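# Carry tube rack through self-closing doors onto the desk

## Task

Move the tube rack from the counter, past the self-closing doors, and set it on the desk. At the finish the rack must stand upright, every tube must sit fully down in a hole, and both doors must be closed. The rack or any tube touching the floor is a failure. One or both robots may do the work. At the end the grippers must release and the robots must back away. A robot that topples or ends up leaning is a failure.

## Robot and tools

SETUP. Two identical Hello Robot Stretch 4 robots, r1 and r2, share the room. Each has an omni-wheel base, a mast with a vertical lift, an arm that telescopes straight forward, a wrist with yaw, pitch and roll, and a two-finger gripper made of bendable steel strips. The robot stands about 1.6 m tall, and its base rim lies within 0.23 m of the base origin. Each robot carries four cameras: r1_head_camera, r1_head_left_camera, r1_head_right_camera and r1_wrist_camera, and the same four names with the r2_ prefix. Loose objects may occasionally get a short shove from outside.

FRAMES. Base frame: origin on the floor below the base centre, x ahead, y to the left, z up. hand_pose is reported in this frame as a point between the fingertips of the open gripper, and the printed value may be slightly off. When all wrist joints are 0, the hand axes line up with the base axes. Odometry frame: the base frame where the robot started the scene. Each robot reports only in its own frames, so only images, lidar_m and wrist_depth_mm show where one robot is relative to the other.

execute_actions. Arguments: "actions", a list holding one action or none, and an optional "cameras" list (null, left out or ["all"] gives every camera; [] gives none; an unknown name rejects the call). An action is keyed "r1" and/or "r2". Under each robot you may give:
- "base": exactly one relative move, measured from where the base last reported itself. {"translate_m": d} drives straight, forward positive, -2 to 2 m. {"strafe_m": d} slides sideways, left positive, -2 to 2 m. {"rotate_rad": d} turns in place, counter-clockwise (left) positive, -3.2 to 3.2 rad.
- "joints": absolute targets by name. lift_m 0 to 1.2 m; arm_m 0 to 0.55 m (extension); wrist_yaw_rad -1.134 to 4.276 (0 ahead, positive to the left, 3.14 tucked back, arm may obstruct above 3.4); wrist_pitch_rad -1.117 to 4.259 (0 level, 1.57 pointing down); wrist_roll_rad -1.117 to 4.259 (0 puts the fingers level with each other, positive turns clockwise viewed from behind); gripper_m -0.038 to 0.141 m, the fingertip gap, negative meaning the tips press together. Done tolerances: ±0.004 for lift, arm and gripper, ±0.02 for yaw and roll, ±0.05 for pitch. Out-of-range joint targets are clipped and noted; any other bad value or unknown key rejects the call and nothing moves.
- "pace": "slow", "default", "fast" or "max". Base speed 0.1/0.3/0.4/0.6 m/s and turning 1/2/3/4 rad/s; with the lift above 0.2 these are capped lower, down to 0.3 m/s and 1 rad/s at full height.
- "contact_limits": {"arm_m": value from 0 (gentlest) to 0.75 (firmest)}, default 0.5, deciding how hard the arm may push before stopping.
- {"end_of_arm": "enable_torque"} on its own, to re-power wrist or gripper motors that shut off.
Everything in one action starts at once; parts finish independently. No action runs past 15 s. A part you omit may still be driving to an earlier target. An empty action list just reports. A good first move to unfold the wrist: lift_m 0.4 with wrist_yaw_rad 0.

OTHER TOOLS. wait {"seconds": 0 to 10}: lets the world run with no new commands, then reports as an empty action would. zoom_image {"camera", "region": [x0, y0, x1, y1]} in pixels from the top-left, up to 504 by 504, on a camera in the latest result. read_manual gives only licence texts. finished_scene {"scene": current number} ends the scene irreversibly and says whether it succeeded; the goal must already hold steadily. If a result reports a stop, further calls in that same reply are skipped.

RESULTS. base_status and joint_status describe how each commanded motion ended: "done" (for the base, the wheels turned the full amount even if slipping), "off_target" (resting short, maybe still pushing), "contact_stop_at_<key>" (blocked; lift, arm or wheels go limp, a limp lift may sag under load), "limit_stop_at_<name>", "time_out", "torque_fault" (wrist or gripper motor overloaded and limp until enable_torque). limit_stop_at_tilt means a lean above 6 degrees; lift, arm and wheels go limp until it eases. limit_stop_at_own_body guards against self-collision, likely with pitch below -0.2 plus strong roll. on_its_own covers uncommanded parts; its "held at" is a target, not a position. joint_positions, hand_pose, base_odometry (wheel count only, heading -3.142 to 3.142), turned_by_wheels versus turned_by_imu (a gap over ~0.1 rad means a hit or slip), base_tilt in degrees (forward and right positive, ~1.5 degree fixed bias), motor_effort in percent with peak in brackets (wheel positive means turning right), lidar_m (12 sectors of 30 degrees, first straight ahead, going counter-clockwise; "-" is nothing seen or closer than 0.25 m; sees other robots, misses clear or thin items), wrist_depth_mm (7x7 grid of depths 100 to 2000 mm). The "pictures" line lists image order.

GRIPPING. Command a gap smaller than the object to hold it; smaller squeezes harder and pulls it inward. Only a clear change in gripper effort suggests a real grip. Tips pressed on a surface can jam; raise the lift.

CAUTIONS. Robots pressing into each other fails the run; once bases touch, even millimetres more is too much. Both robots travel slightly differently (up to ~3 cm per metre), which strains a shared load and can tip a robot. Carrying over 1 kg with arm_m above 0.2 while driving or turning, especially fast, risks toppling, as do strong or high pushes. Avoid drops, slams, hard hits and letting the rack or tubes reach the floor. Faster robot motion is rewarded.

Each tool is called after "Emit:" as name(argument=value, ...) on one line, values as JSON.

## Session

Emit:
execute_actions(actions=[])

Scene clock: 0.00 s.
r1.base_odometry: x=+0.000 y=+0.000 heading=+0.000 (m, m, rad; r1's odometry frame)
r1.turned_by_wheels: +0.000 (rad since the last result)
r1.turned_by_imu: +0.000 (rad since the last result)
r1.base_tilt: forward=+0.1 right=+0.2 (deg)
r1.lidar_m: 2.43 3.40 2.04 1.10 0.83 0.82 0.87 0.79 0.75 0.82 1.14 2.29
r1.base_status: not commanded
r1.joint_positions: lift_m=+0.194 arm_m=-0.003 wrist_yaw_rad=+3.055 wrist_pitch_rad=+0.006 wrist_roll_rad=+0.000 gripper_m=+0.057
r1.joint_status: not commanded
r1.motor_effort: lift_m=+20 arm_m=+0 wrist_yaw_rad=+1 wrist_pitch_rad=-6 wrist_roll_rad=+1 gripper_m=-3 wheel_0=+0 wheel_1=-1 wheel_2=+0 (%)
r1.hand_pose: x=-0.1115 y=+0.1121 z=+0.3708 quat_wxyz=(+0.043, -0.003, +0.000, +0.999) (m; r1's base frame)
r1.wrist_depth_mm: 135 137 1138 976 878 778 741 / - 138 1118 991 878 778 723 / 108 137 1060 976 891 788 732 / 120 140 1060 960 866 788 723 / 820 1060 1138 960 878 798 732 / 866 1060 208 991 193 788 723 / 854 917 991 143 866 759 732
r2.base_odometry: x=+0.000 y=+0.000 heading=+0.000 (m, m, rad; r2's odometry frame)
r2.turned_by_wheels: +0.000 (rad since the last result)
r2.turned_by_imu: +0.000 (rad since the last result)
r2.base_tilt: forward=-0.2 right=+0.2 (deg)
r2.lidar_m: 0.89 1.02 1.64 2.03 2.68 2.22 2.20 1.30 1.06 1.05 1.12 0.90
r2.base_status: not commanded
r2.joint_positions: lift_m=+0.199 arm_m=+0.001 wrist_yaw_rad=+3.152 wrist_pitch_rad=-0.010 wrist_roll_rad=+0.010 gripper_m=+0.057
r2.joint_status: not commanded
r2.motor_effort: lift_m=+17 arm_m=-1 wrist_yaw_rad=+1 wrist_pitch_rad=-5 wrist_roll_rad=+0 gripper_m=-3 wheel_0=+0 wheel_1=+0 wheel_2=+0 (%)
r2.hand_pose: x=-0.1174 y=+0.0843 z=+0.3805 quat_wxyz=(-0.005, +0.005, +0.005, +1.000) (m; r2's base frame)
r2.wrist_depth_mm: - 133 141 - - - - / - 110 141 - - - - / - 118 143 - - - - / 146 144 293 - - - - / 227 1661 - - - - - / 227 1160 220 1255 198 1281 1281 / 227 809 891 106 946 854 917
pictures: r1_head_camera, r1_head_left_camera, r1_head_right_camera, r1_wrist_camera, r2_head_camera, r2_head_left_camera, r2_head_right_camera, r2_wrist_camera
Images, in order (width x height): r1_head_camera 420x560, r1_head_left_camera 420x672, r1_head_right_camera 420x672, r1_wrist_camera 616x392, r2_head_camera 420x560, r2_head_left_camera 420x672, r2_head_right_camera 420x672, r2_wrist_camera 616x392.

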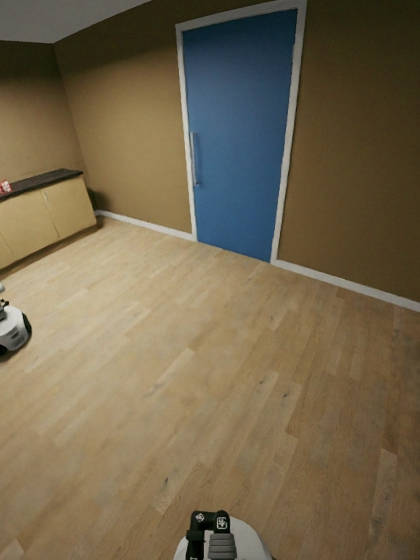

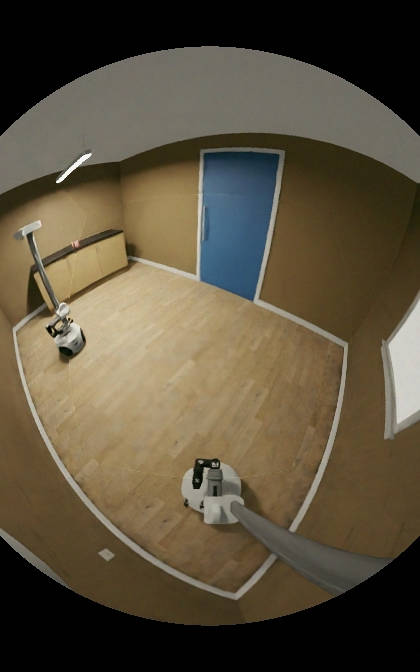

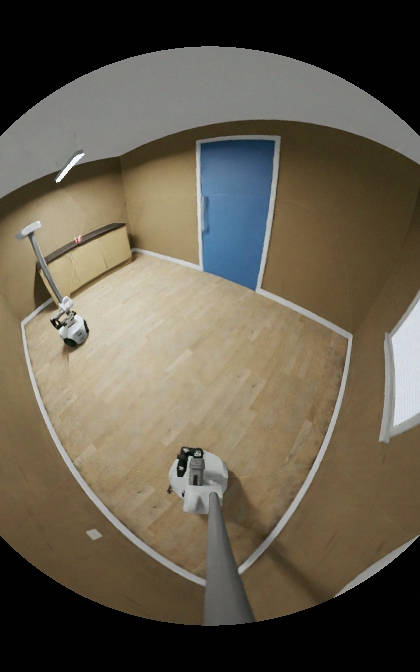

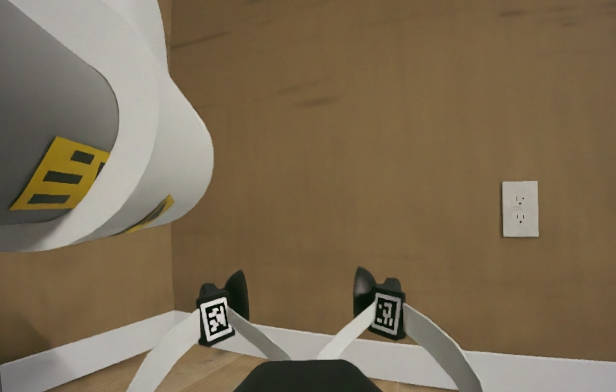

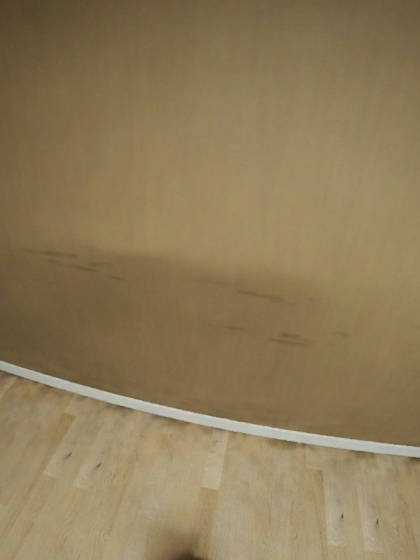

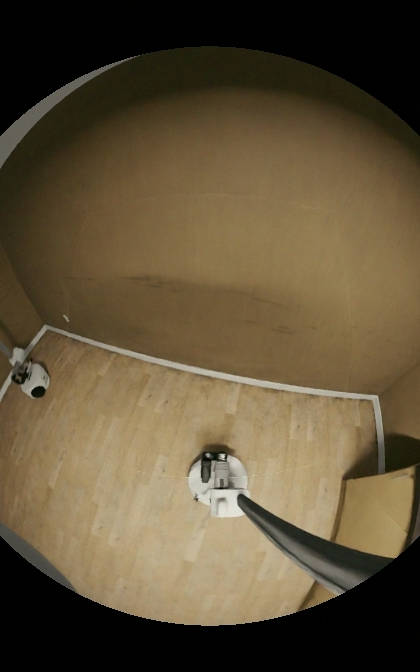

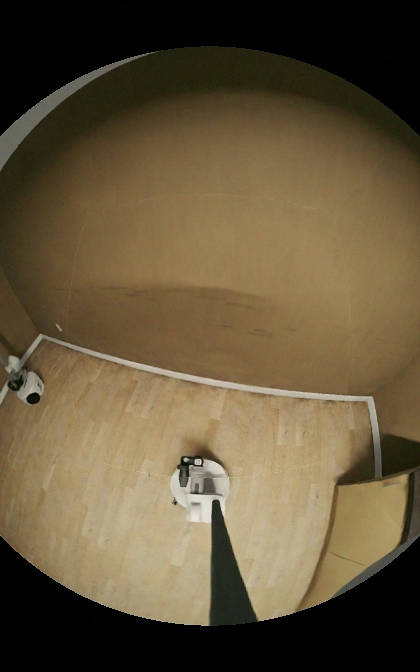

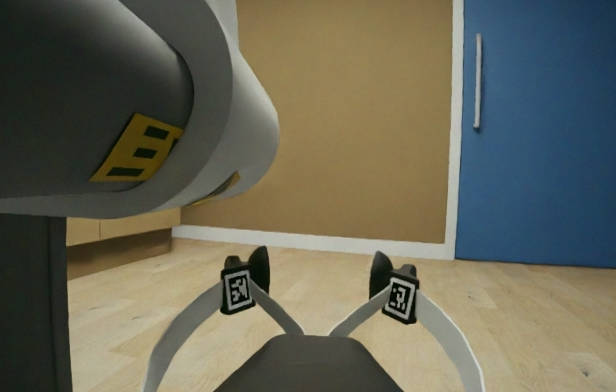

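Emit:
execute_actions(actions=[{"r2":{"base":{"rotate_rad":-1.75},"joints":{"lift_m":0.9,"wrist_yaw_rad":0,"gripper_m":0.13},"pace":"fast"},"r1":{"base":{"rotate_rad":-0.5},"joints":{"lift_m":0.8,"wrist_yaw_rad":0},"pace":"fast"}}])

Scene clock: 3.53 s.
r1.base_odometry: x=+0.000 y=+0.000 heading=-0.500 (m, m, rad; r1's odometry frame)
r1.turned_by_wheels: -0.500 (rad since the last result)
r1.turned_by_imu: -0.508 (rad since the last result)
r1.base_tilt: forward=-0.1 right=+0.3 (deg)
r1.lidar_m: 2.30 2.45 3.40 2.03 1.07 0.83 0.82 0.86 0.79 0.77 0.84 1.18
r1.base_status: done
r1.joint_positions: lift_m=+0.800 arm_m=-0.003 wrist_yaw_rad=+0.000 wrist_pitch_rad=+0.006 wrist_roll_rad=+0.000 gripper_m=+0.057
r1.joint_status: all done
r1.motor_effort: lift_m=+26(28) arm_m=+0(1) wrist_yaw_rad=-1(7) wrist_pitch_rad=-7(7) wrist_roll_rad=+0(1) gripper_m=-1(1) wheel_0=-1(5) wheel_1=-1(9) wheel_2=-2(9) (%)
r1.hand_pose: x=+0.4569 y=-0.0873 z=+0.9760 quat_wxyz=(+1.000, +0.000, +0.003, +0.000) (m; r1's base frame)
r1.wrist_depth_mm: - - - - - 1618 1118 / - - - - - 1708 1138 / - - - - - 1661 1160 / - - - - - 1708 1160 / - - - - - 1756 1138 / - - 208 - 194 1756 1182 / - - - 143 - 1499 1160
r2.base_odometry: x=+0.000 y=+0.000 heading=-1.750 (m, m, rad; r2's odometry frame)
r2.turned_by_wheels: -1.750 (rad since the last result)
r2.turned_by_imu: -1.764 (rad since the last result)
r2.base_tilt: forward=-0.1 right=+0.2 (deg)
r2.lidar_m: 1.03 1.31 0.95 0.91 0.94 1.33 2.06 3.12 2.30 2.20 1.45 1.10
r2.base_status: done
r2.joint_positions: lift_m=+0.900 arm_m=+0.001 wrist_yaw_rad=+0.000 wrist_pitch_rad=-0.010 wrist_roll_rad=+0.010 gripper_m=+0.130
r2.joint_status: all done
r2.motor_effort: lift_m=+22(24) arm_m=-1(0) wrist_yaw_rad=-2(3) wrist_pitch_rad=-5(4) wrist_roll_rad=+0(0) gripper_m=-2(3) wheel_0=+1(7) wheel_1=+0(8) wheel_2=+0(7) (%)
r2.hand_pose: x=+0.4605 y=-0.0873 z=+1.0808 quat_wxyz=(+1.000, +0.005, -0.005, +0.000) (m; r2's base frame)
r2.wrist_depth_mm: 1281 1464 1430 1430 1397 1430 1397 / 1308 1430 1464 1430 1430 1397 1397 / 1308 1464 1430 1430 1430 1397 1397 / 1336 1464 1499 1430 1430 1430 1397 / 1336 1499 1464 1138 1160 1205 1229 / 1336 1499 1464 831 842 809 831 / 1336 1499 1499 106 854 842 831
pictures: r1_head_camera, r1_head_left_camera, r1_head_right_camera, r1_wrist_camera, r2_head_camera, r2_head_left_camera, r2_head_right_camera, r2_wrist_camera
Images, in order (width x height): r1_head_camera 420x560, r1_head_left_camera 420x672, r1_head_right_camera 420x672, r1_wrist_camera 616x392, r2_head_camera 420x560, r2_head_left_camera 420x672, r2_head_right_camera 420x672, r2_wrist_camera 616x392.

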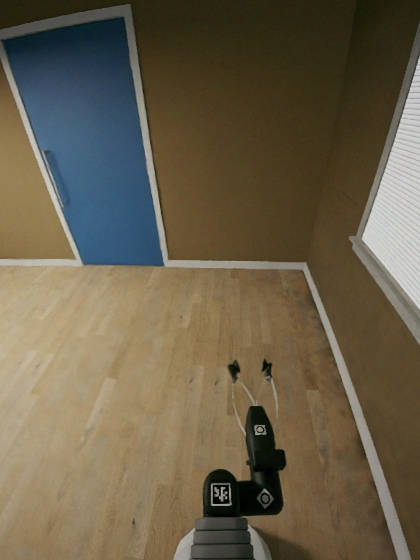

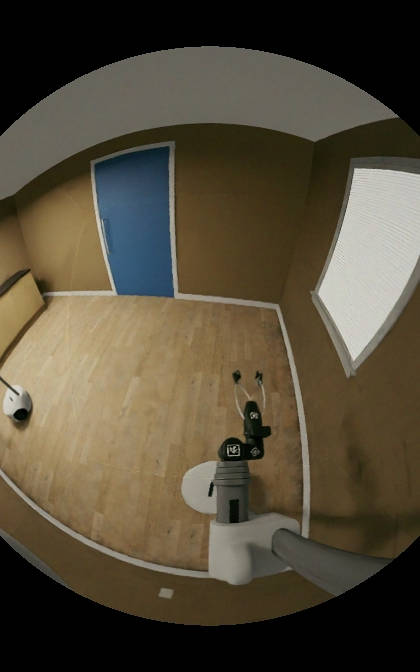

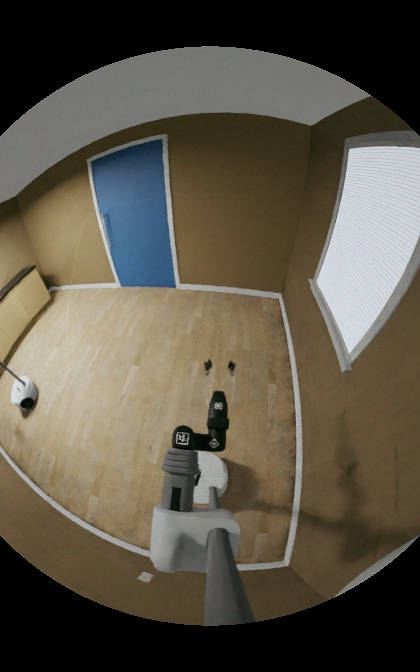

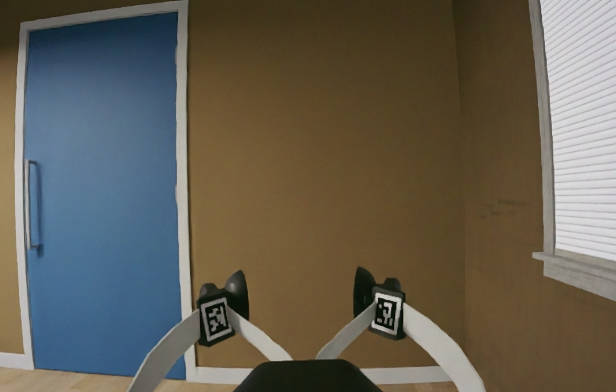

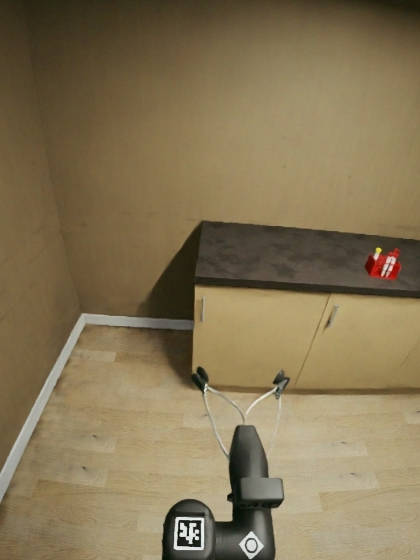

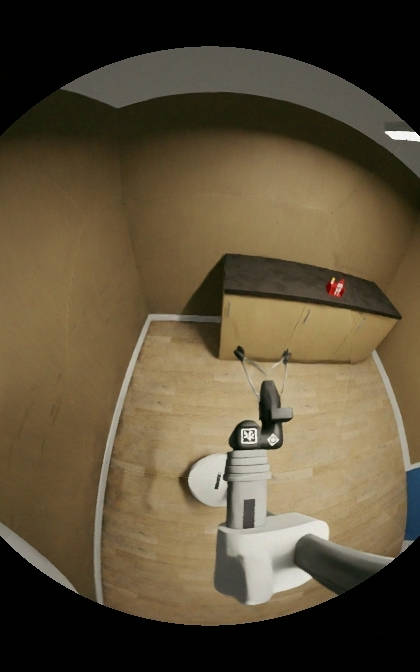

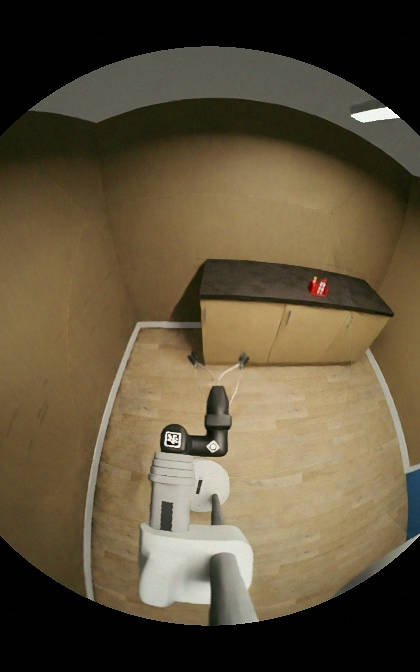

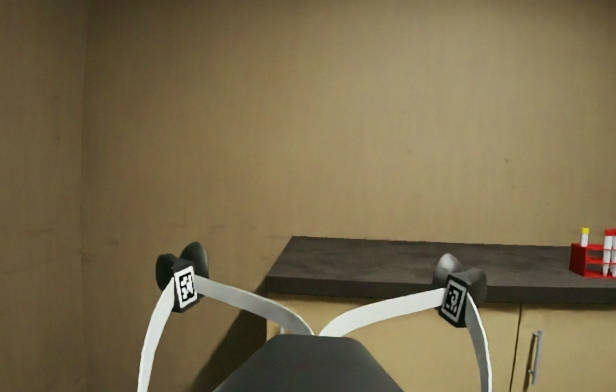

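Emit:
execute_actions(actions=[{"r2":{"base":{"strafe_m":-0.7},"joints":{"lift_m":0.85,"wrist_pitch_rad":0.3},"pace":"fast"},"r1":{"base":{"translate_m":1.3},"joints":{"lift_m":0.8,"gripper_m":0.1},"pace":"fast"}}], cameras=["r1_head_camera","r1_wrist_camera","r2_head_camera","r2_wrist_camera","r2_head_left_camera"])

Scene clock: 8.90 s.
r1.base_odometry: x=+1.141 y=-0.623 heading=-0.500 (m, m, rad; r1's odometry frame)
r1.turned_by_wheels: +0.000 (rad since the last result)
r1.turned_by_imu: -0.006 (rad since the last result)
r1.base_tilt: forward=+0.2 right=+0.5 (deg)
r1.lidar_m: 1.01 1.04 1.54 2.04 2.81 2.16 2.12 1.18 0.88 0.84 0.94 1.04
r1.base_status: done
r1.joint_positions: lift_m=+0.800 arm_m=-0.003 wrist_yaw_rad=+0.000 wrist_pitch_rad=+0.006 wrist_roll_rad=+0.000 gripper_m=+0.100
r1.joint_status: all done
r1.motor_effort: lift_m=+25(24) arm_m=+0(0) wrist_yaw_rad=+0(1) wrist_pitch_rad=-7(7) wrist_roll_rad=+0(0) gripper_m=+1(1) wheel_0=-1(7) wheel_1=+0(7) wheel_2=+1(11) (%)
r1.hand_pose: x=+0.4569 y=-0.0874 z=+0.9761 quat_wxyz=(+1.000, +0.000, +0.003, +0.000) (m; r1's base frame)
r1.wrist_depth_mm: 809 798 788 788 768 759 750 / 798 798 778 778 768 759 750 / 809 798 788 778 768 759 750 / 809 809 788 778 759 768 759 / 809 788 788 778 768 768 750 / 809 798 222 778 198 759 759 / 798 778 798 144 768 750 750
r2.base_odometry: x=-0.689 y=+0.125 heading=-1.750 (m, m, rad; r2's odometry frame)
r2.turned_by_wheels: +0.000 (rad since the last result)
r2.turned_by_imu: +0.001 (rad since the last result)
r2.base_tilt: forward=-0.1 right=+0.2 (deg)
r2.lidar_m: 1.02 1.10 1.67 1.62 1.68 2.31 2.00 2.04 1.54 1.50 1.44 1.06
r2.base_status: done
r2.joint_positions: lift_m=+0.850 arm_m=+0.001 wrist_yaw_rad=+0.000 wrist_pitch_rad=+0.302 wrist_roll_rad=+0.010 gripper_m=+0.130
r2.joint_status: all done
r2.motor_effort: lift_m=+13(19) arm_m=-1(1) wrist_yaw_rad=+0(2) wrist_pitch_rad=-4(7) wrist_roll_rad=+0(0) gripper_m=-2(1) wheel_0=-1(11) wheel_1=+0(9) wheel_2=+1(0) (%)
r2.hand_pose: x=+0.4475 y=-0.0874 z=+0.9428 quat_wxyz=(+0.989, +0.005, +0.150, -0.001) (m; r2's base frame)
r2.wrist_depth_mm: 1366 1336 1308 1308 1308 1255 1281 / 1430 1430 1366 1336 1336 1308 1336 / 878 866 842 831 820 820 809 / 917 904 878 866 842 820 820 / 991 960 917 917 904 866 878 / 1078 1008 991 960 946 917 931 / 1255 1098 1078 106 1008 991 976
pictures: r1_head_camera, r1_wrist_camera, r2_head_camera, r2_head_left_camera, r2_wrist_camera
Images, in order (width x height): r1_head_camera 420x560, r1_wrist_camera 616x392, r2_head_camera 420x560, r2_head_left_camera 420x672, r2_wrist_camera 616x392.

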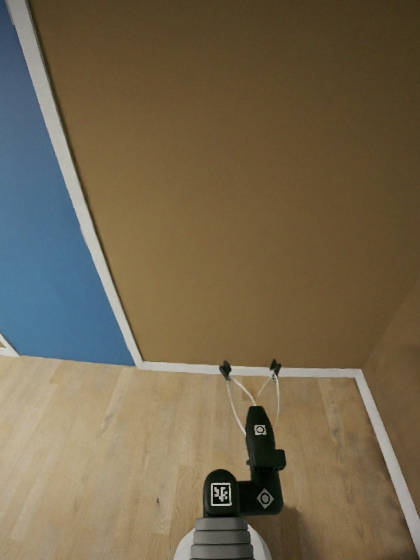

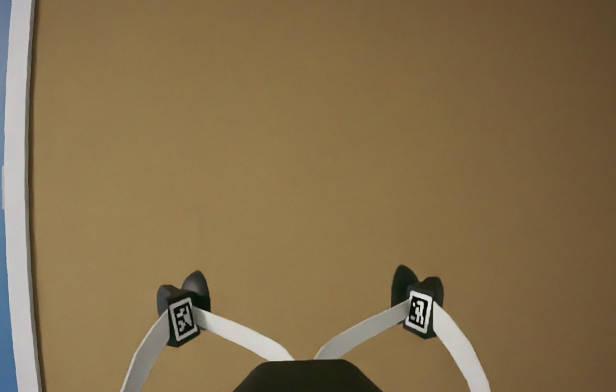

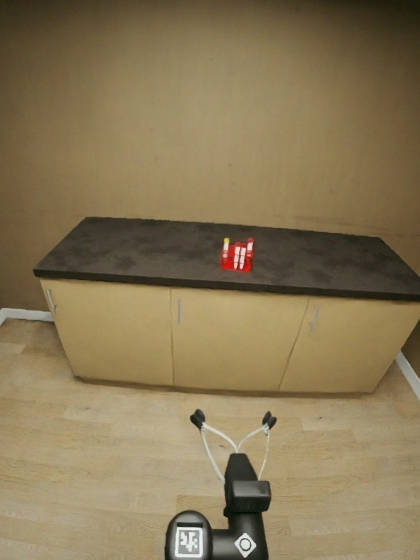

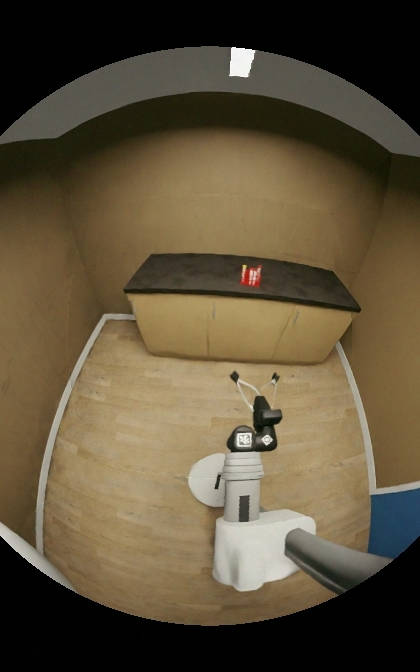

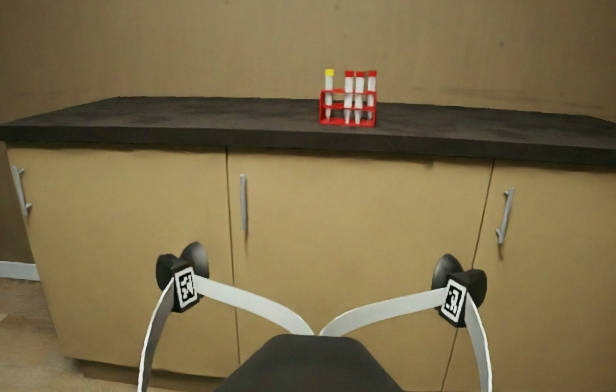

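Emit:
execute_actions(actions=[{"r2":{"base":{"rotate_rad":-0.07},"joints":{"lift_m":0.95,"wrist_pitch_rad":0.4,"arm_m":0.3},"pace":"fast"},"r1":{"base":{"strafe_m":1.2},"pace":"fast"}}], cameras=["r1_head_camera","r1_wrist_camera","r2_head_camera","r2_wrist_camera","r1_head_left_camera"])

Scene clock: 13.70 s.
r1.base_odometry: x=+1.716 y=+0.430 heading=-0.500 (m, m, rad; r1's odometry frame)
r1.turned_by_wheels: +0.000 (rad since the last result)
r1.turned_by_imu: +0.000 (rad since the last result)
r1.base_tilt: forward=+0.2 right=+0.3 (deg)
r1.lidar_m: 1.08 1.09 1.69 0.85 0.82 2.08 2.03 2.18 2.11 2.03 1.45 1.11
r1.base_status: done
r1.joint_positions: lift_m=+0.800 arm_m=-0.003 wrist_yaw_rad=+0.000 wrist_pitch_rad=+0.006 wrist_roll_rad=+0.000 gripper_m=+0.100
r1.joint_status: not commanded
r1.motor_effort: lift_m=+25(24) arm_m=+0(0) wrist_yaw_rad=+1(1) wrist_pitch_rad=-7(7) wrist_roll_rad=+0(0) gripper_m=+0(1) wheel_0=+0(10) wheel_1=+0(9) wheel_2=+0(1) (%)
r1.hand_pose: x=+0.4569 y=-0.0874 z=+0.9761 quat_wxyz=(+1.000, +0.000, +0.003, +0.000) (m; r1's base frame)
r1.wrist_depth_mm: 904 891 878 866 866 842 842 / 904 904 891 878 866 854 842 / 891 878 878 878 854 854 842 / 917 891 878 866 866 842 831 / 904 891 878 866 854 831 842 / 904 891 223 854 198 854 820 / 891 891 878 144 854 842 842
r2.base_odometry: x=-0.689 y=+0.125 heading=-1.820 (m, m, rad; r2's odometry frame)
r2.turned_by_wheels: -0.070 (rad since the last result)
r2.turned_by_imu: -0.071 (rad since the last result)
r2.base_tilt: forward=-0.1 right=+0.2 (deg)
r2.lidar_m: 1.04 1.07 1.70 1.60 1.66 2.19 3.07 0.83 1.54 1.51 1.56 1.07
r2.base_status: done
r2.joint_positions: lift_m=+0.950 arm_m=+0.299 wrist_yaw_rad=+0.000 wrist_pitch_rad=+0.402 wrist_roll_rad=+0.010 gripper_m=+0.130
r2.joint_status: all done
r2.motor_effort: lift_m=+22(25) arm_m=+4(4) wrist_yaw_rad=+1(1) wrist_pitch_rad=-5(3) wrist_roll_rad=+0(0) gripper_m=+0(2) wheel_0=+0(7) wheel_1=-1(4) wheel_2=+2(1) (%)
r2.hand_pose: x=+0.7357 y=-0.0874 z=+1.0150 quat_wxyz=(+0.980, +0.005, +0.200, -0.001) (m; r2's base frame)
r2.wrist_depth_mm: 1042 1042 1042 1042 1042 1042 1060 / 1078 1078 1098 1098 1098 1118 1118 / 759 768 759 634 788 809 820 / 569 574 574 580 591 569 574 / 634 621 621 627 621 621 634 / 699 676 683 676 661 661 691 / 750 750 741 106 750 741 750
pictures: r1_head_camera, r1_head_left_camera, r1_wrist_camera, r2_head_camera, r2_wrist_camera
Images, in order (width x height): r1_head_camera 420x560, r1_head_left_camera 420x672, r1_wrist_camera 616x392, r2_head_camera 420x560, r2_wrist_camera 616x392.

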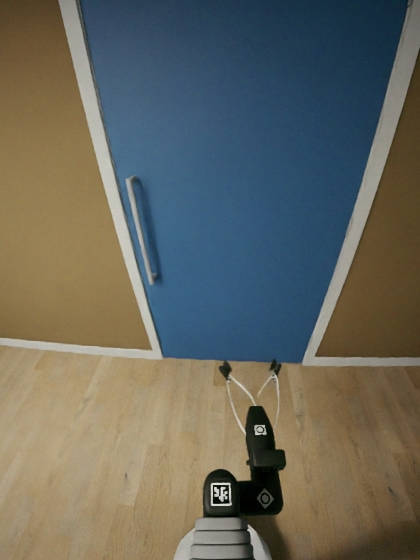

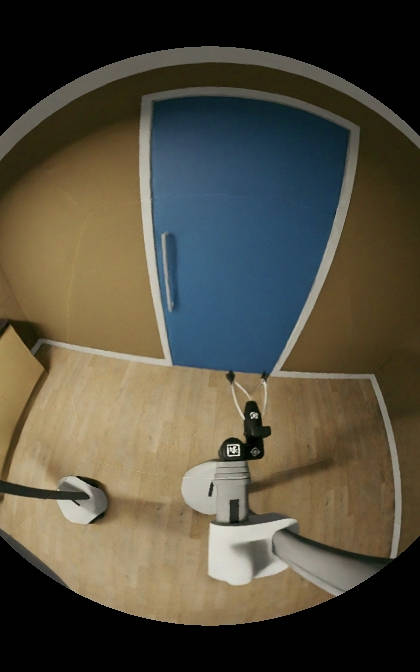

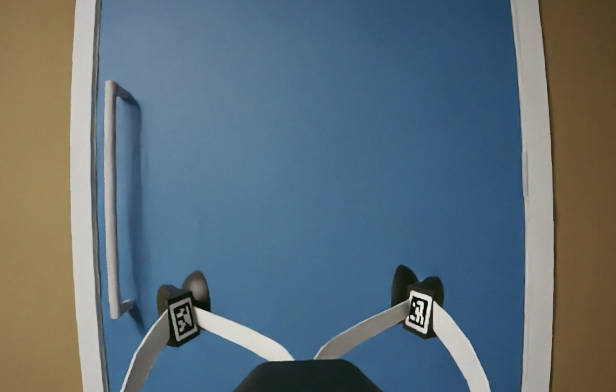

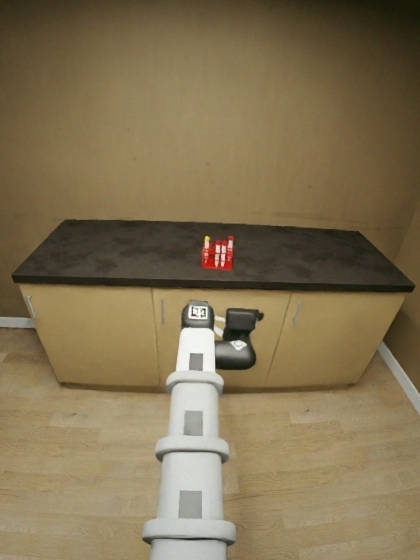

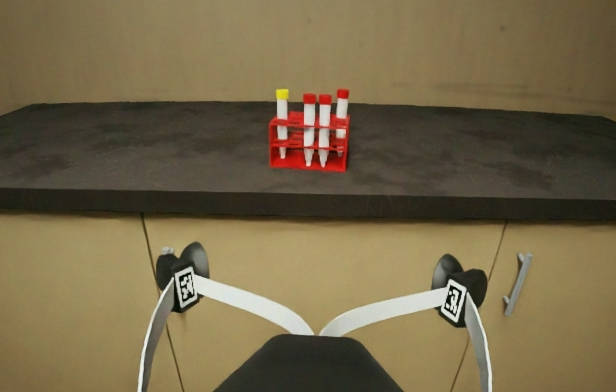

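Emit:
zoom_image(camera="r2_wrist_camera", region=[250, 70, 370, 190])

Emit:
zoom_image(camera="r2_head_camera", region=[180, 220, 260, 290])

Region (250, 70, 370, 190) of r2_wrist_camera's 616x392 image, scaled by 4.200.

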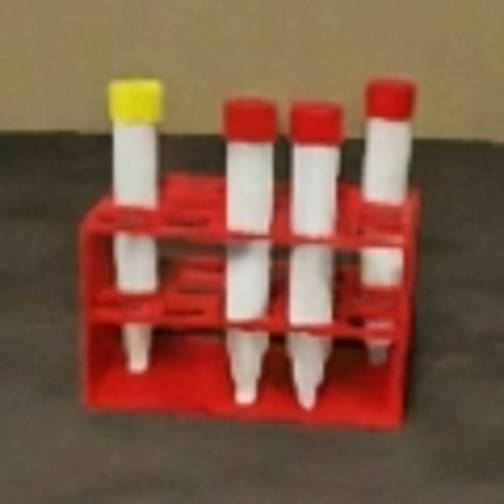

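Region (180, 220, 260, 290) of r2_head_camera's 420x560 image, scaled by 6.300, with more detail than that image has; it fills the top 441 rows of this view, and the rest is white.

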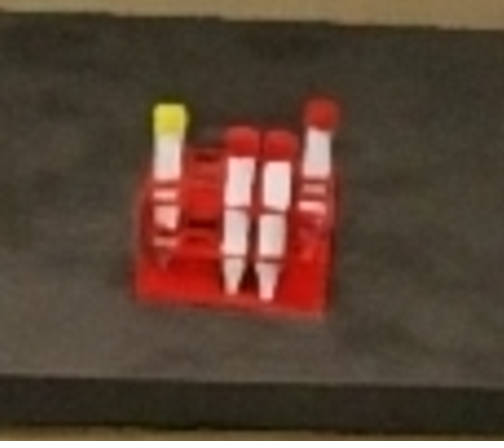

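Emit:
execute_actions(actions=[{"r2":{"base":{"translate_m":0.2},"joints":{"lift_m":0.8,"wrist_pitch_rad":0.0,"arm_m":0.15,"gripper_m":0.141},"pace":"fast"},"r1":{"base":{"rotate_rad":0.36},"joints":{"lift_m":0.73,"arm_m":0.3},"pace":"fast"}}], cameras=["r1_head_camera","r1_wrist_camera","r2_head_camera","r2_wrist_camera"])

Scene clock: 18.60 s.
r1.base_odometry: x=+1.716 y=+0.430 heading=-0.140 (m, m, rad; r1's odometry frame)
r1.turned_by_wheels: +0.360 (rad since the last result)
r1.turned_by_imu: +0.363 (rad since the last result)
r1.base_tilt: forward=+0.1 right=+0.2 (deg)
r1.lidar_m: 1.13 1.43 1.21 1.02 2.16 2.04 2.04 2.23 2.03 1.71 1.18 1.07
r1.base_status: done
r1.joint_positions: lift_m=+0.730 arm_m=+0.299 wrist_yaw_rad=+0.000 wrist_pitch_rad=+0.006 wrist_roll_rad=+0.000 gripper_m=+0.100
r1.joint_status: all done
r1.motor_effort: lift_m=+15(22) arm_m=+7(8) wrist_yaw_rad=+0(1) wrist_pitch_rad=-6(6) wrist_roll_rad=+0(0) gripper_m=+0(3) wheel_0=-1(6) wheel_1=-2(7) wheel_2=+1(4) (%)
r1.hand_pose: x=+0.7582 y=-0.0874 z=+0.9069 quat_wxyz=(+1.000, +0.000, +0.003, +0.000) (m; r1's base frame)
r1.wrist_depth_mm: 931 798 723 627 580 535 496 / 931 809 715 634 585 530 500 / 917 809 715 627 585 530 496 / 917 809 723 634 585 535 496 / 917 809 715 640 585 530 492 / 931 809 224 640 198 530 496 / 917 788 715 144 585 517 496
r2.base_odometry: x=-0.738 y=-0.069 heading=-1.820 (m, m, rad; r2's odometry frame)
r2.turned_by_wheels: +0.000 (rad since the last result)
r2.turned_by_imu: -0.001 (rad since the last result)
r2.base_tilt: forward=-0.1 right=+0.2 (deg)
r2.lidar_m: 0.83 0.86 1.73 1.62 1.67 2.22 1.12 1.01 1.36 1.50 1.24 0.87
r2.base_status: done
r2.joint_positions: lift_m=+0.800 arm_m=+0.151 wrist_yaw_rad=+0.000 wrist_pitch_rad=+0.003 wrist_roll_rad=+0.010 gripper_m=+0.141
r2.joint_status: all done
r2.motor_effort: lift_m=+13(21) arm_m=-4(5) wrist_yaw_rad=+3(2) wrist_pitch_rad=-5(9) wrist_roll_rad=+0(0) gripper_m=+0(3) wheel_0=+0(4) wheel_1=+0(4) wheel_2=+1(6) (%)
r2.hand_pose: x=+0.6101 y=-0.0875 z=+0.9778 quat_wxyz=(+1.000, +0.005, +0.001, +0.000) (m; r2's base frame)
r2.wrist_depth_mm: 1060 1060 1060 1078 1078 1098 1098 / 1060 1078 1078 1078 1098 1098 1118 / 1078 1078 1098 1098 1098 1118 1118 / 1078 1078 1098 621 1098 1118 1118 / 500 535 564 559 615 627 640 / 496 496 496 473 473 217 500 / 500 504 504 106 500 504 504
pictures: r1_head_camera, r1_wrist_camera, r2_head_camera, r2_wrist_camera
Images, in order (width x height): r1_head_camera 420x560, r1_wrist_camera 616x392, r2_head_camera 420x560, r2_wrist_camera 616x392.

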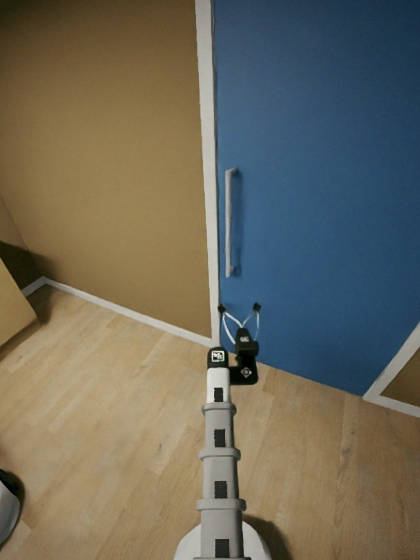

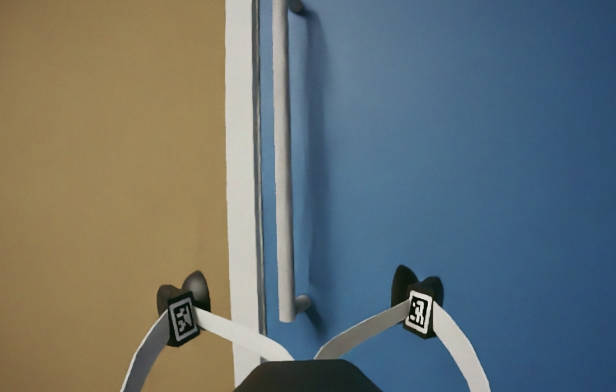

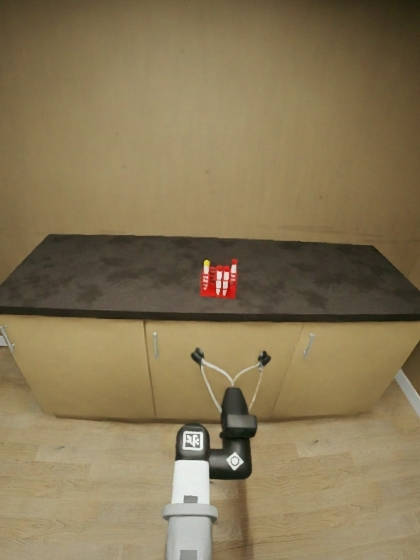

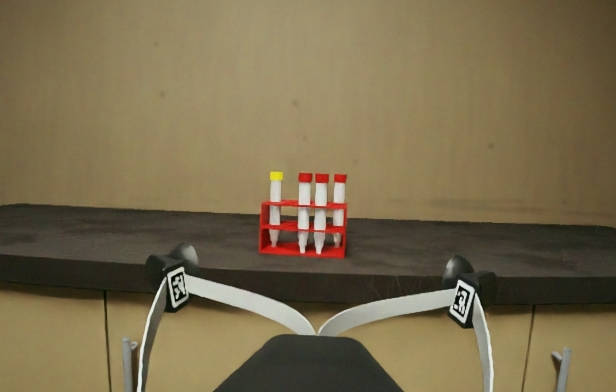

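Emit:
execute_actions(actions=[{"r2":{"base":{"strafe_m":0.025},"joints":{"lift_m":0.845,"wrist_pitch_rad":0.2,"arm_m":0.4},"pace":"default"},"r1":{"base":{"strafe_m":0.03},"joints":{"arm_m":0.5},"pace":"fast"}}], cameras=["r1_head_camera","r1_wrist_camera","r2_head_camera","r2_wrist_camera"])

Scene clock: 21.20 s.
r1.base_odometry: x=+1.721 y=+0.459 heading=-0.140 (m, m, rad; r1's odometry frame)
r1.turned_by_wheels: +0.000 (rad since the last result)
r1.turned_by_imu: -0.001 (rad since the last result)
r1.base_tilt: forward=+0.0 right=+0.4 (deg)
r1.lidar_m: 1.12 1.45 1.71 0.97 2.19 2.02 2.05 2.25 2.07 1.76 1.20 1.09
r1.base_status: done
r1.joint_positions: lift_m=+0.730 arm_m=+0.499 wrist_yaw_rad=+0.000 wrist_pitch_rad=+0.006 wrist_roll_rad=+0.000 gripper_m=+0.100
r1.joint_status: all done
r1.motor_effort: lift_m=+15(15) arm_m=+7(8) wrist_yaw_rad=-1(1) wrist_pitch_rad=-6(6) wrist_roll_rad=+0(1) gripper_m=+2(4) wheel_0=+0(10) wheel_1=-1(13) wheel_2=+0(0) (%)
r1.hand_pose: x=+0.9582 y=-0.0874 z=+0.9069 quat_wxyz=(+1.000, +0.000, +0.003, +0.000) (m; r1's base frame)
r1.wrist_depth_mm: 661 580 512 445 413 377 351 / 661 574 504 449 415 379 355 / 661 580 508 449 415 379 355 / 661 574 512 445 415 382 357 / 661 580 512 445 421 379 355 / 668 580 224 445 198 373 357 / 661 559 508 144 418 368 355
r2.base_odometry: x=-0.714 y=-0.075 heading=-1.820 (m, m, rad; r2's odometry frame)
r2.turned_by_wheels: +0.000 (rad since the last result)
r2.turned_by_imu: +0.000 (rad since the last result)
r2.base_tilt: forward=-0.2 right=+0.2 (deg)
r2.lidar_m: 0.83 0.86 1.70 1.59 1.65 2.17 1.11 0.99 1.23 1.53 1.23 0.87
r2.base_status: done
r2.joint_positions: lift_m=+0.845 arm_m=+0.399 wrist_yaw_rad=+0.000 wrist_pitch_rad=+0.202 wrist_roll_rad=+0.010 gripper_m=+0.141
r2.joint_status: all done
r2.motor_effort: lift_m=+22(25) arm_m=+4(3) wrist_yaw_rad=+2(3) wrist_pitch_rad=-3(5) wrist_roll_rad=+0(0) gripper_m=+1(0) wheel_0=+0(7) wheel_1=+0(6) wheel_2=+0(0) (%)
r2.hand_pose: x=+0.8528 y=-0.0874 z=+0.9649 quat_wxyz=(+0.995, +0.005, +0.101, +0.000) (m; r2's base frame)
r2.wrist_depth_mm: 778 788 778 788 798 798 798 / 809 820 820 820 831 820 831 / 831 842 842 842 854 866 866 / 549 564 574 325 500 627 647 / 357 368 355 334 355 394 397 / 265 258 253 283 257 219 285 / 245 245 243 106 245 245 245
pictures: r1_head_camera, r1_wrist_camera, r2_head_camera, r2_wrist_camera
Images, in order (width x height): r1_head_camera 420x560, r1_wrist_camera 616x392, r2_head_camera 420x560, r2_wrist_camera 616x392.

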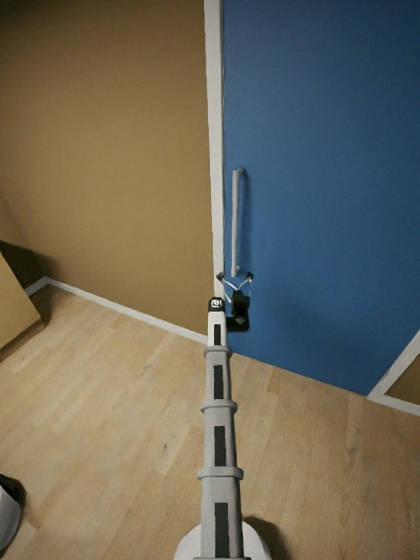

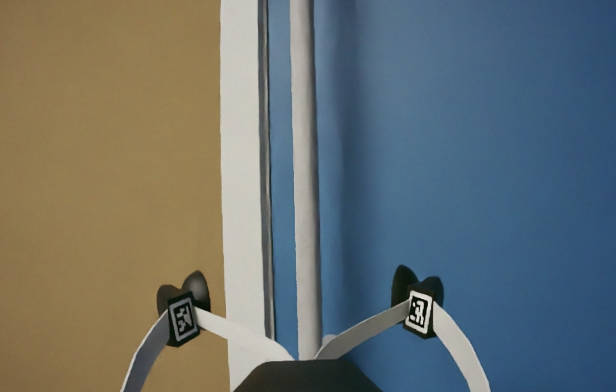

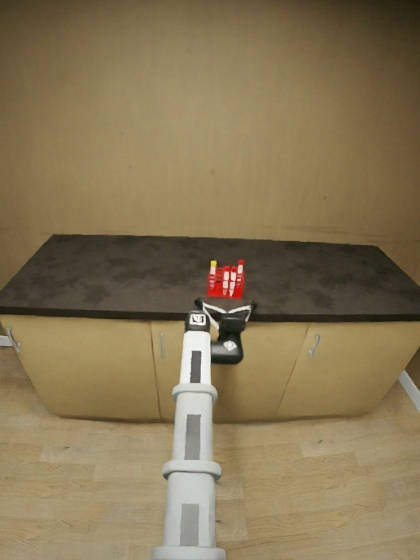

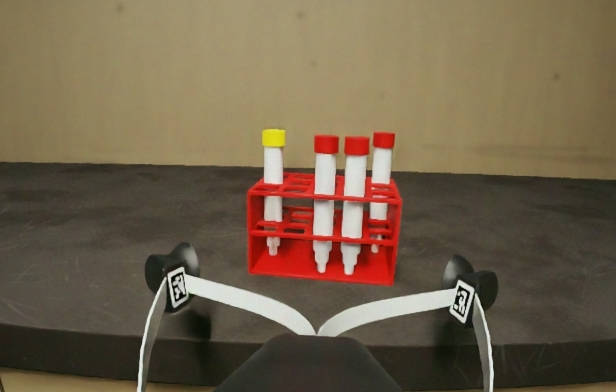

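Emit:
execute_actions(actions=[{"r2":{"base":{"rotate_rad":-0.1}},"r1":{"base":{"translate_m":0.15},"joints":{"gripper_m":0.07}}}], cameras=["r1_wrist_camera"])

Emit:
execute_actions(actions=[{"r2":{"base":{"strafe_m":0.097}}}], cameras=["r2_head_camera","r2_wrist_camera"])

Scene clock: 23.73 s.
r1.base_odometry: x=+1.869 y=+0.438 heading=-0.140 (m, m, rad; r1's odometry frame)
r1.turned_by_wheels: +0.000 (rad since the last result)
r1.turned_by_imu: -0.001 (rad since the last result)
r1.base_tilt: forward=+0.0 right=+0.2 (deg)
r1.lidar_m: 0.98 1.27 1.81 1.00 2.31 2.16 2.22 2.33 2.12 1.56 1.05 0.96
r1.base_status: done
r1.joint_positions: lift_m=+0.730 arm_m=+0.499 wrist_yaw_rad=+0.000 wrist_pitch_rad=+0.006 wrist_roll_rad=+0.000 gripper_m=+0.070
r1.joint_status: all done
r1.motor_effort: lift_m=+15(15) arm_m=+7(7) wrist_yaw_rad=+0(0) wrist_pitch_rad=-6(6) wrist_roll_rad=+0(0) gripper_m=-2(4) wheel_0=+0(5) wheel_1=+2(7) wheel_2=+0(9) (%)
r1.hand_pose: x=+0.9582 y=-0.0874 z=+0.9069 quat_wxyz=(+1.000, +0.000, +0.003, +0.000) (m; r1's base frame)
r1.wrist_depth_mm: 445 392 330 296 281 257 - / 445 392 329 298 282 256 239 / 445 389 330 298 282 257 240 / 442 392 332 297 282 258 242 / 445 392 330 298 282 258 243 / 452 394 209 237 194 256 241 / 445 392 330 143 282 249 -
r2.base_odometry: x=-0.714 y=-0.076 heading=-1.920 (m, m, rad; r2's odometry frame)
r2.turned_by_wheels: -0.100 (rad since the last result)
r2.turned_by_imu: -0.101 (rad since the last result)
r2.base_tilt: forward=-0.1 right=+0.2 (deg)
r2.lidar_m: 0.82 0.84 1.07 1.59 1.62 1.99 3.27 1.01 1.16 1.51 1.52 0.91
r2.base_status: done
r2.joint_positions: lift_m=+0.845 arm_m=+0.399 wrist_yaw_rad=+0.000 wrist_pitch_rad=+0.202 wrist_roll_rad=+0.010 gripper_m=+0.141
r2.joint_status: not commanded
r2.motor_effort: lift_m=+23(23) arm_m=+4(5) wrist_yaw_rad=+2(1) wrist_pitch_rad=-5(4) wrist_roll_rad=+0(0) gripper_m=+0(1) wheel_0=+1(3) wheel_1=+0(7) wheel_2=+1(8) (%)
r2.hand_pose: x=+0.8528 y=-0.0875 z=+0.9649 quat_wxyz=(+0.995, +0.005, +0.101, -0.001) (m; r2's base frame)
r2.wrist_depth_mm: 750 768 788 820 831 854 866 / 768 798 820 842 866 891 904 / 809 820 842 878 904 931 946 / 549 508 338 539 609 621 640 / 359 345 332 375 389 394 394 / 264 258 254 283 265 219 286 / 243 248 255 106 270 279 301
pictures: r1_wrist_camera
Images, in order (width x height): r1_wrist_camera 616x392.

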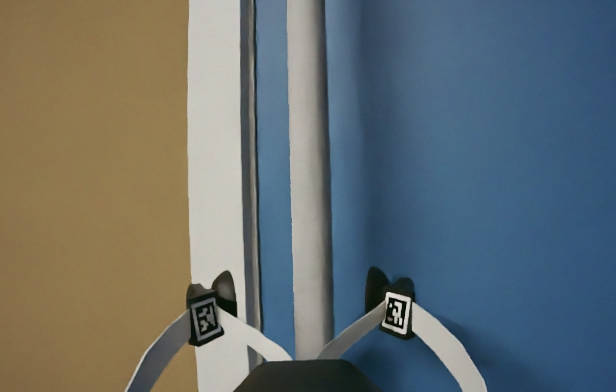

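Scene clock: 25.17 s.
r1.base_odometry: x=+1.869 y=+0.438 heading=-0.140 (m, m, rad; r1's odometry frame)
r1.turned_by_wheels: +0.000 (rad since the last result)
r1.turned_by_imu: +0.000 (rad since the last result)
r1.base_tilt: forward=-0.1 right=+0.2 (deg)
r1.lidar_m: 0.95 1.31 1.90 1.07 2.31 2.16 2.21 2.35 2.14 1.52 1.06 0.97
r1.base_status: not commanded
r1.joint_positions: lift_m=+0.730 arm_m=+0.499 wrist_yaw_rad=+0.000 wrist_pitch_rad=+0.006 wrist_roll_rad=+0.000 gripper_m=+0.070
r1.joint_status: not commanded
r1.motor_effort: lift_m=+15(15) arm_m=+7(7) wrist_yaw_rad=-1(0) wrist_pitch_rad=-7(7) wrist_roll_rad=+0(0) gripper_m=-2(2) wheel_0=+0(0) wheel_1=+2(2) wheel_2=+0(0) (%)
r1.hand_pose: x=+0.9582 y=-0.0874 z=+0.9069 quat_wxyz=(+1.000, +0.000, +0.003, +0.000) (m; r1's base frame)
r1.wrist_depth_mm: 449 392 330 297 281 256 - / 452 392 329 297 282 258 241 / 445 389 330 297 282 257 241 / 442 389 334 298 283 257 241 / 449 392 329 298 283 258 241 / 449 392 209 237 194 258 241 / 442 394 330 143 282 250 -
r2.base_odometry: x=-0.623 y=-0.109 heading=-1.920 (m, m, rad; r2's odometry frame)
r2.turned_by_wheels: +0.000 (rad since the last result)
r2.turned_by_imu: -0.001 (rad since the last result)
r2.base_tilt: forward=-0.1 right=+0.2 (deg)
r2.lidar_m: 0.82 0.83 1.04 1.49 1.52 1.90 3.26 1.06 1.09 1.62 1.36 0.90
r2.base_status: done
r2.joint_positions: lift_m=+0.845 arm_m=+0.399 wrist_yaw_rad=+0.000 wrist_pitch_rad=+0.202 wrist_roll_rad=+0.010 gripper_m=+0.141
r2.joint_status: not commanded
r2.motor_effort: lift_m=+22(23) arm_m=+4(4) wrist_yaw_rad=+2(1) wrist_pitch_rad=-4(4) wrist_roll_rad=+0(0) gripper_m=+0(1) wheel_0=-1(7) wheel_1=-1(9) wheel_2=+1(3) (%)
r2.hand_pose: x=+0.8528 y=-0.0875 z=+0.9649 quat_wxyz=(+0.995, +0.005, +0.101, -0.001) (m; r2's base frame)
r2.wrist_depth_mm: 732 759 778 809 820 854 854 / 759 778 798 820 854 866 891 / 788 809 831 842 878 917 931 / 549 559 569 340 387 627 640 / 357 368 353 340 357 394 397 / 264 258 254 283 258 257 285 / 229 235 241 106 255 263 270
pictures: r2_head_camera, r2_wrist_camera
Images, in order (width x height): r2_head_camera 420x560, r2_wrist_camera 616x392.

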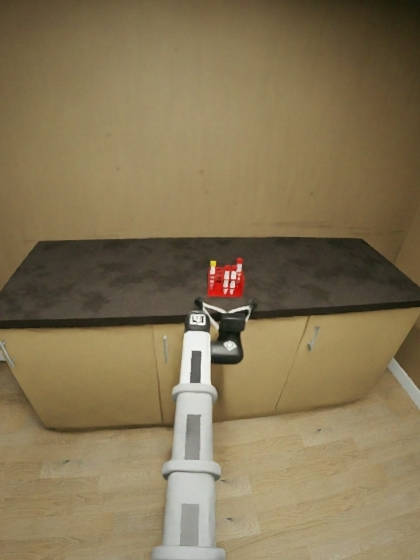

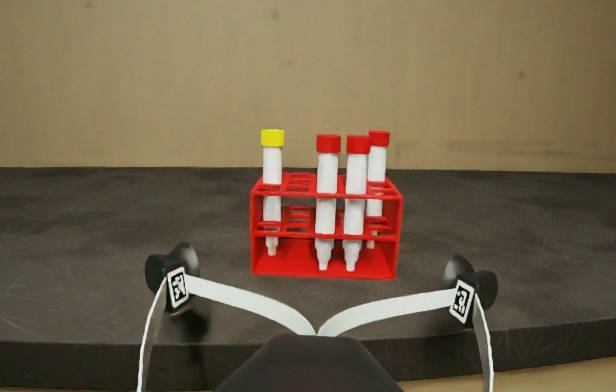

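Emit:
execute_actions(actions=[{"r2":{"base":{"strafe_m":-0.004},"joints":{"arm_m":0.47}},"r1":{"joints":{"arm_m":0.525,"gripper_m":0.03}}}], cameras=["r1_wrist_camera","r2_wrist_camera"])

Scene clock: 26.70 s.
r1.base_odometry: x=+1.869 y=+0.438 heading=-0.140 (m, m, rad; r1's odometry frame)
r1.turned_by_wheels: +0.000 (rad since the last result)
r1.turned_by_imu: -0.001 (rad since the last result)
r1.base_tilt: forward=+0.2 right=+0.3 (deg)
r1.lidar_m: 0.97 1.27 1.88 1.04 2.33 2.16 2.22 2.34 2.14 1.52 1.06 0.96
r1.base_status: not commanded
r1.joint_positions: lift_m=+0.730 arm_m=+0.524 wrist_yaw_rad=-0.001 wrist_pitch_rad=+0.006 wrist_roll_rad=+0.000 gripper_m=+0.030
r1.joint_status: all done
r1.motor_effort: lift_m=+15(15) arm_m=+7(8) wrist_yaw_rad=+4(4) wrist_pitch_rad=-7(7) wrist_roll_rad=+1(2) gripper_m=-3(2) wheel_0=-1(0) wheel_1=+1(2) wheel_2=+0(0) (%)
r1.hand_pose: x=+0.9830 y=-0.0878 z=+0.9069 quat_wxyz=(+1.000, +0.000, +0.003, -0.001) (m; r1's base frame)
r1.wrist_depth_mm: 410 359 306 273 258 235 - / 407 357 304 274 257 236 223 / 407 357 306 273 259 237 222 / 410 355 306 273 260 236 222 / 410 357 306 213 259 236 223 / 413 359 209 208 195 236 223 / 413 359 300 156 259 229 -
r2.base_odometry: x=-0.626 y=-0.107 heading=-1.920 (m, m, rad; r2's odometry frame)
r2.turned_by_wheels: +0.000 (rad since the last result)
r2.turned_by_imu: +0.000 (rad since the last result)
r2.base_tilt: forward=-0.1 right=+0.2 (deg)
r2.lidar_m: 0.80 0.83 1.04 1.50 1.54 1.85 3.28 1.07 1.11 1.60 1.40 0.86
r2.base_status: done
r2.joint_positions: lift_m=+0.845 arm_m=+0.469 wrist_yaw_rad=+0.000 wrist_pitch_rad=+0.202 wrist_roll_rad=+0.010 gripper_m=+0.141
r2.joint_status: all done
r2.motor_effort: lift_m=+23(23) arm_m=+4(3) wrist_yaw_rad=+1(0) wrist_pitch_rad=-5(5) wrist_roll_rad=+0(0) gripper_m=+0(2) wheel_0=+0(4) wheel_1=-1(7) wheel_2=+0(1) (%)
r2.hand_pose: x=+0.9228 y=-0.0874 z=+0.9649 quat_wxyz=(+0.995, +0.005, +0.101, -0.001) (m; r2's base frame)
r2.wrist_depth_mm: 676 691 715 741 759 778 809 / 707 715 741 759 778 809 831 / 732 750 759 788 798 842 854 / 549 564 521 304 306 627 640 / 357 368 290 267 293 397 397 / 264 257 253 266 258 218 283 / 216 215 228 106 235 223 231
pictures: r1_wrist_camera, r2_wrist_camera
Images, in order (width x height): r1_wrist_camera 616x392, r2_wrist_camera 616x392.

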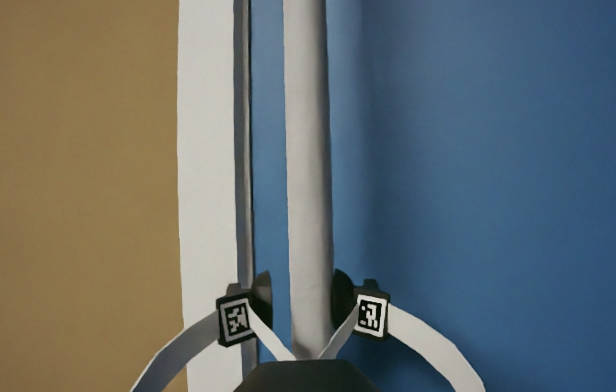

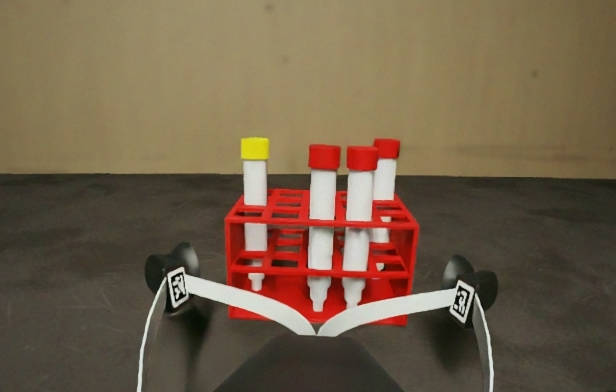

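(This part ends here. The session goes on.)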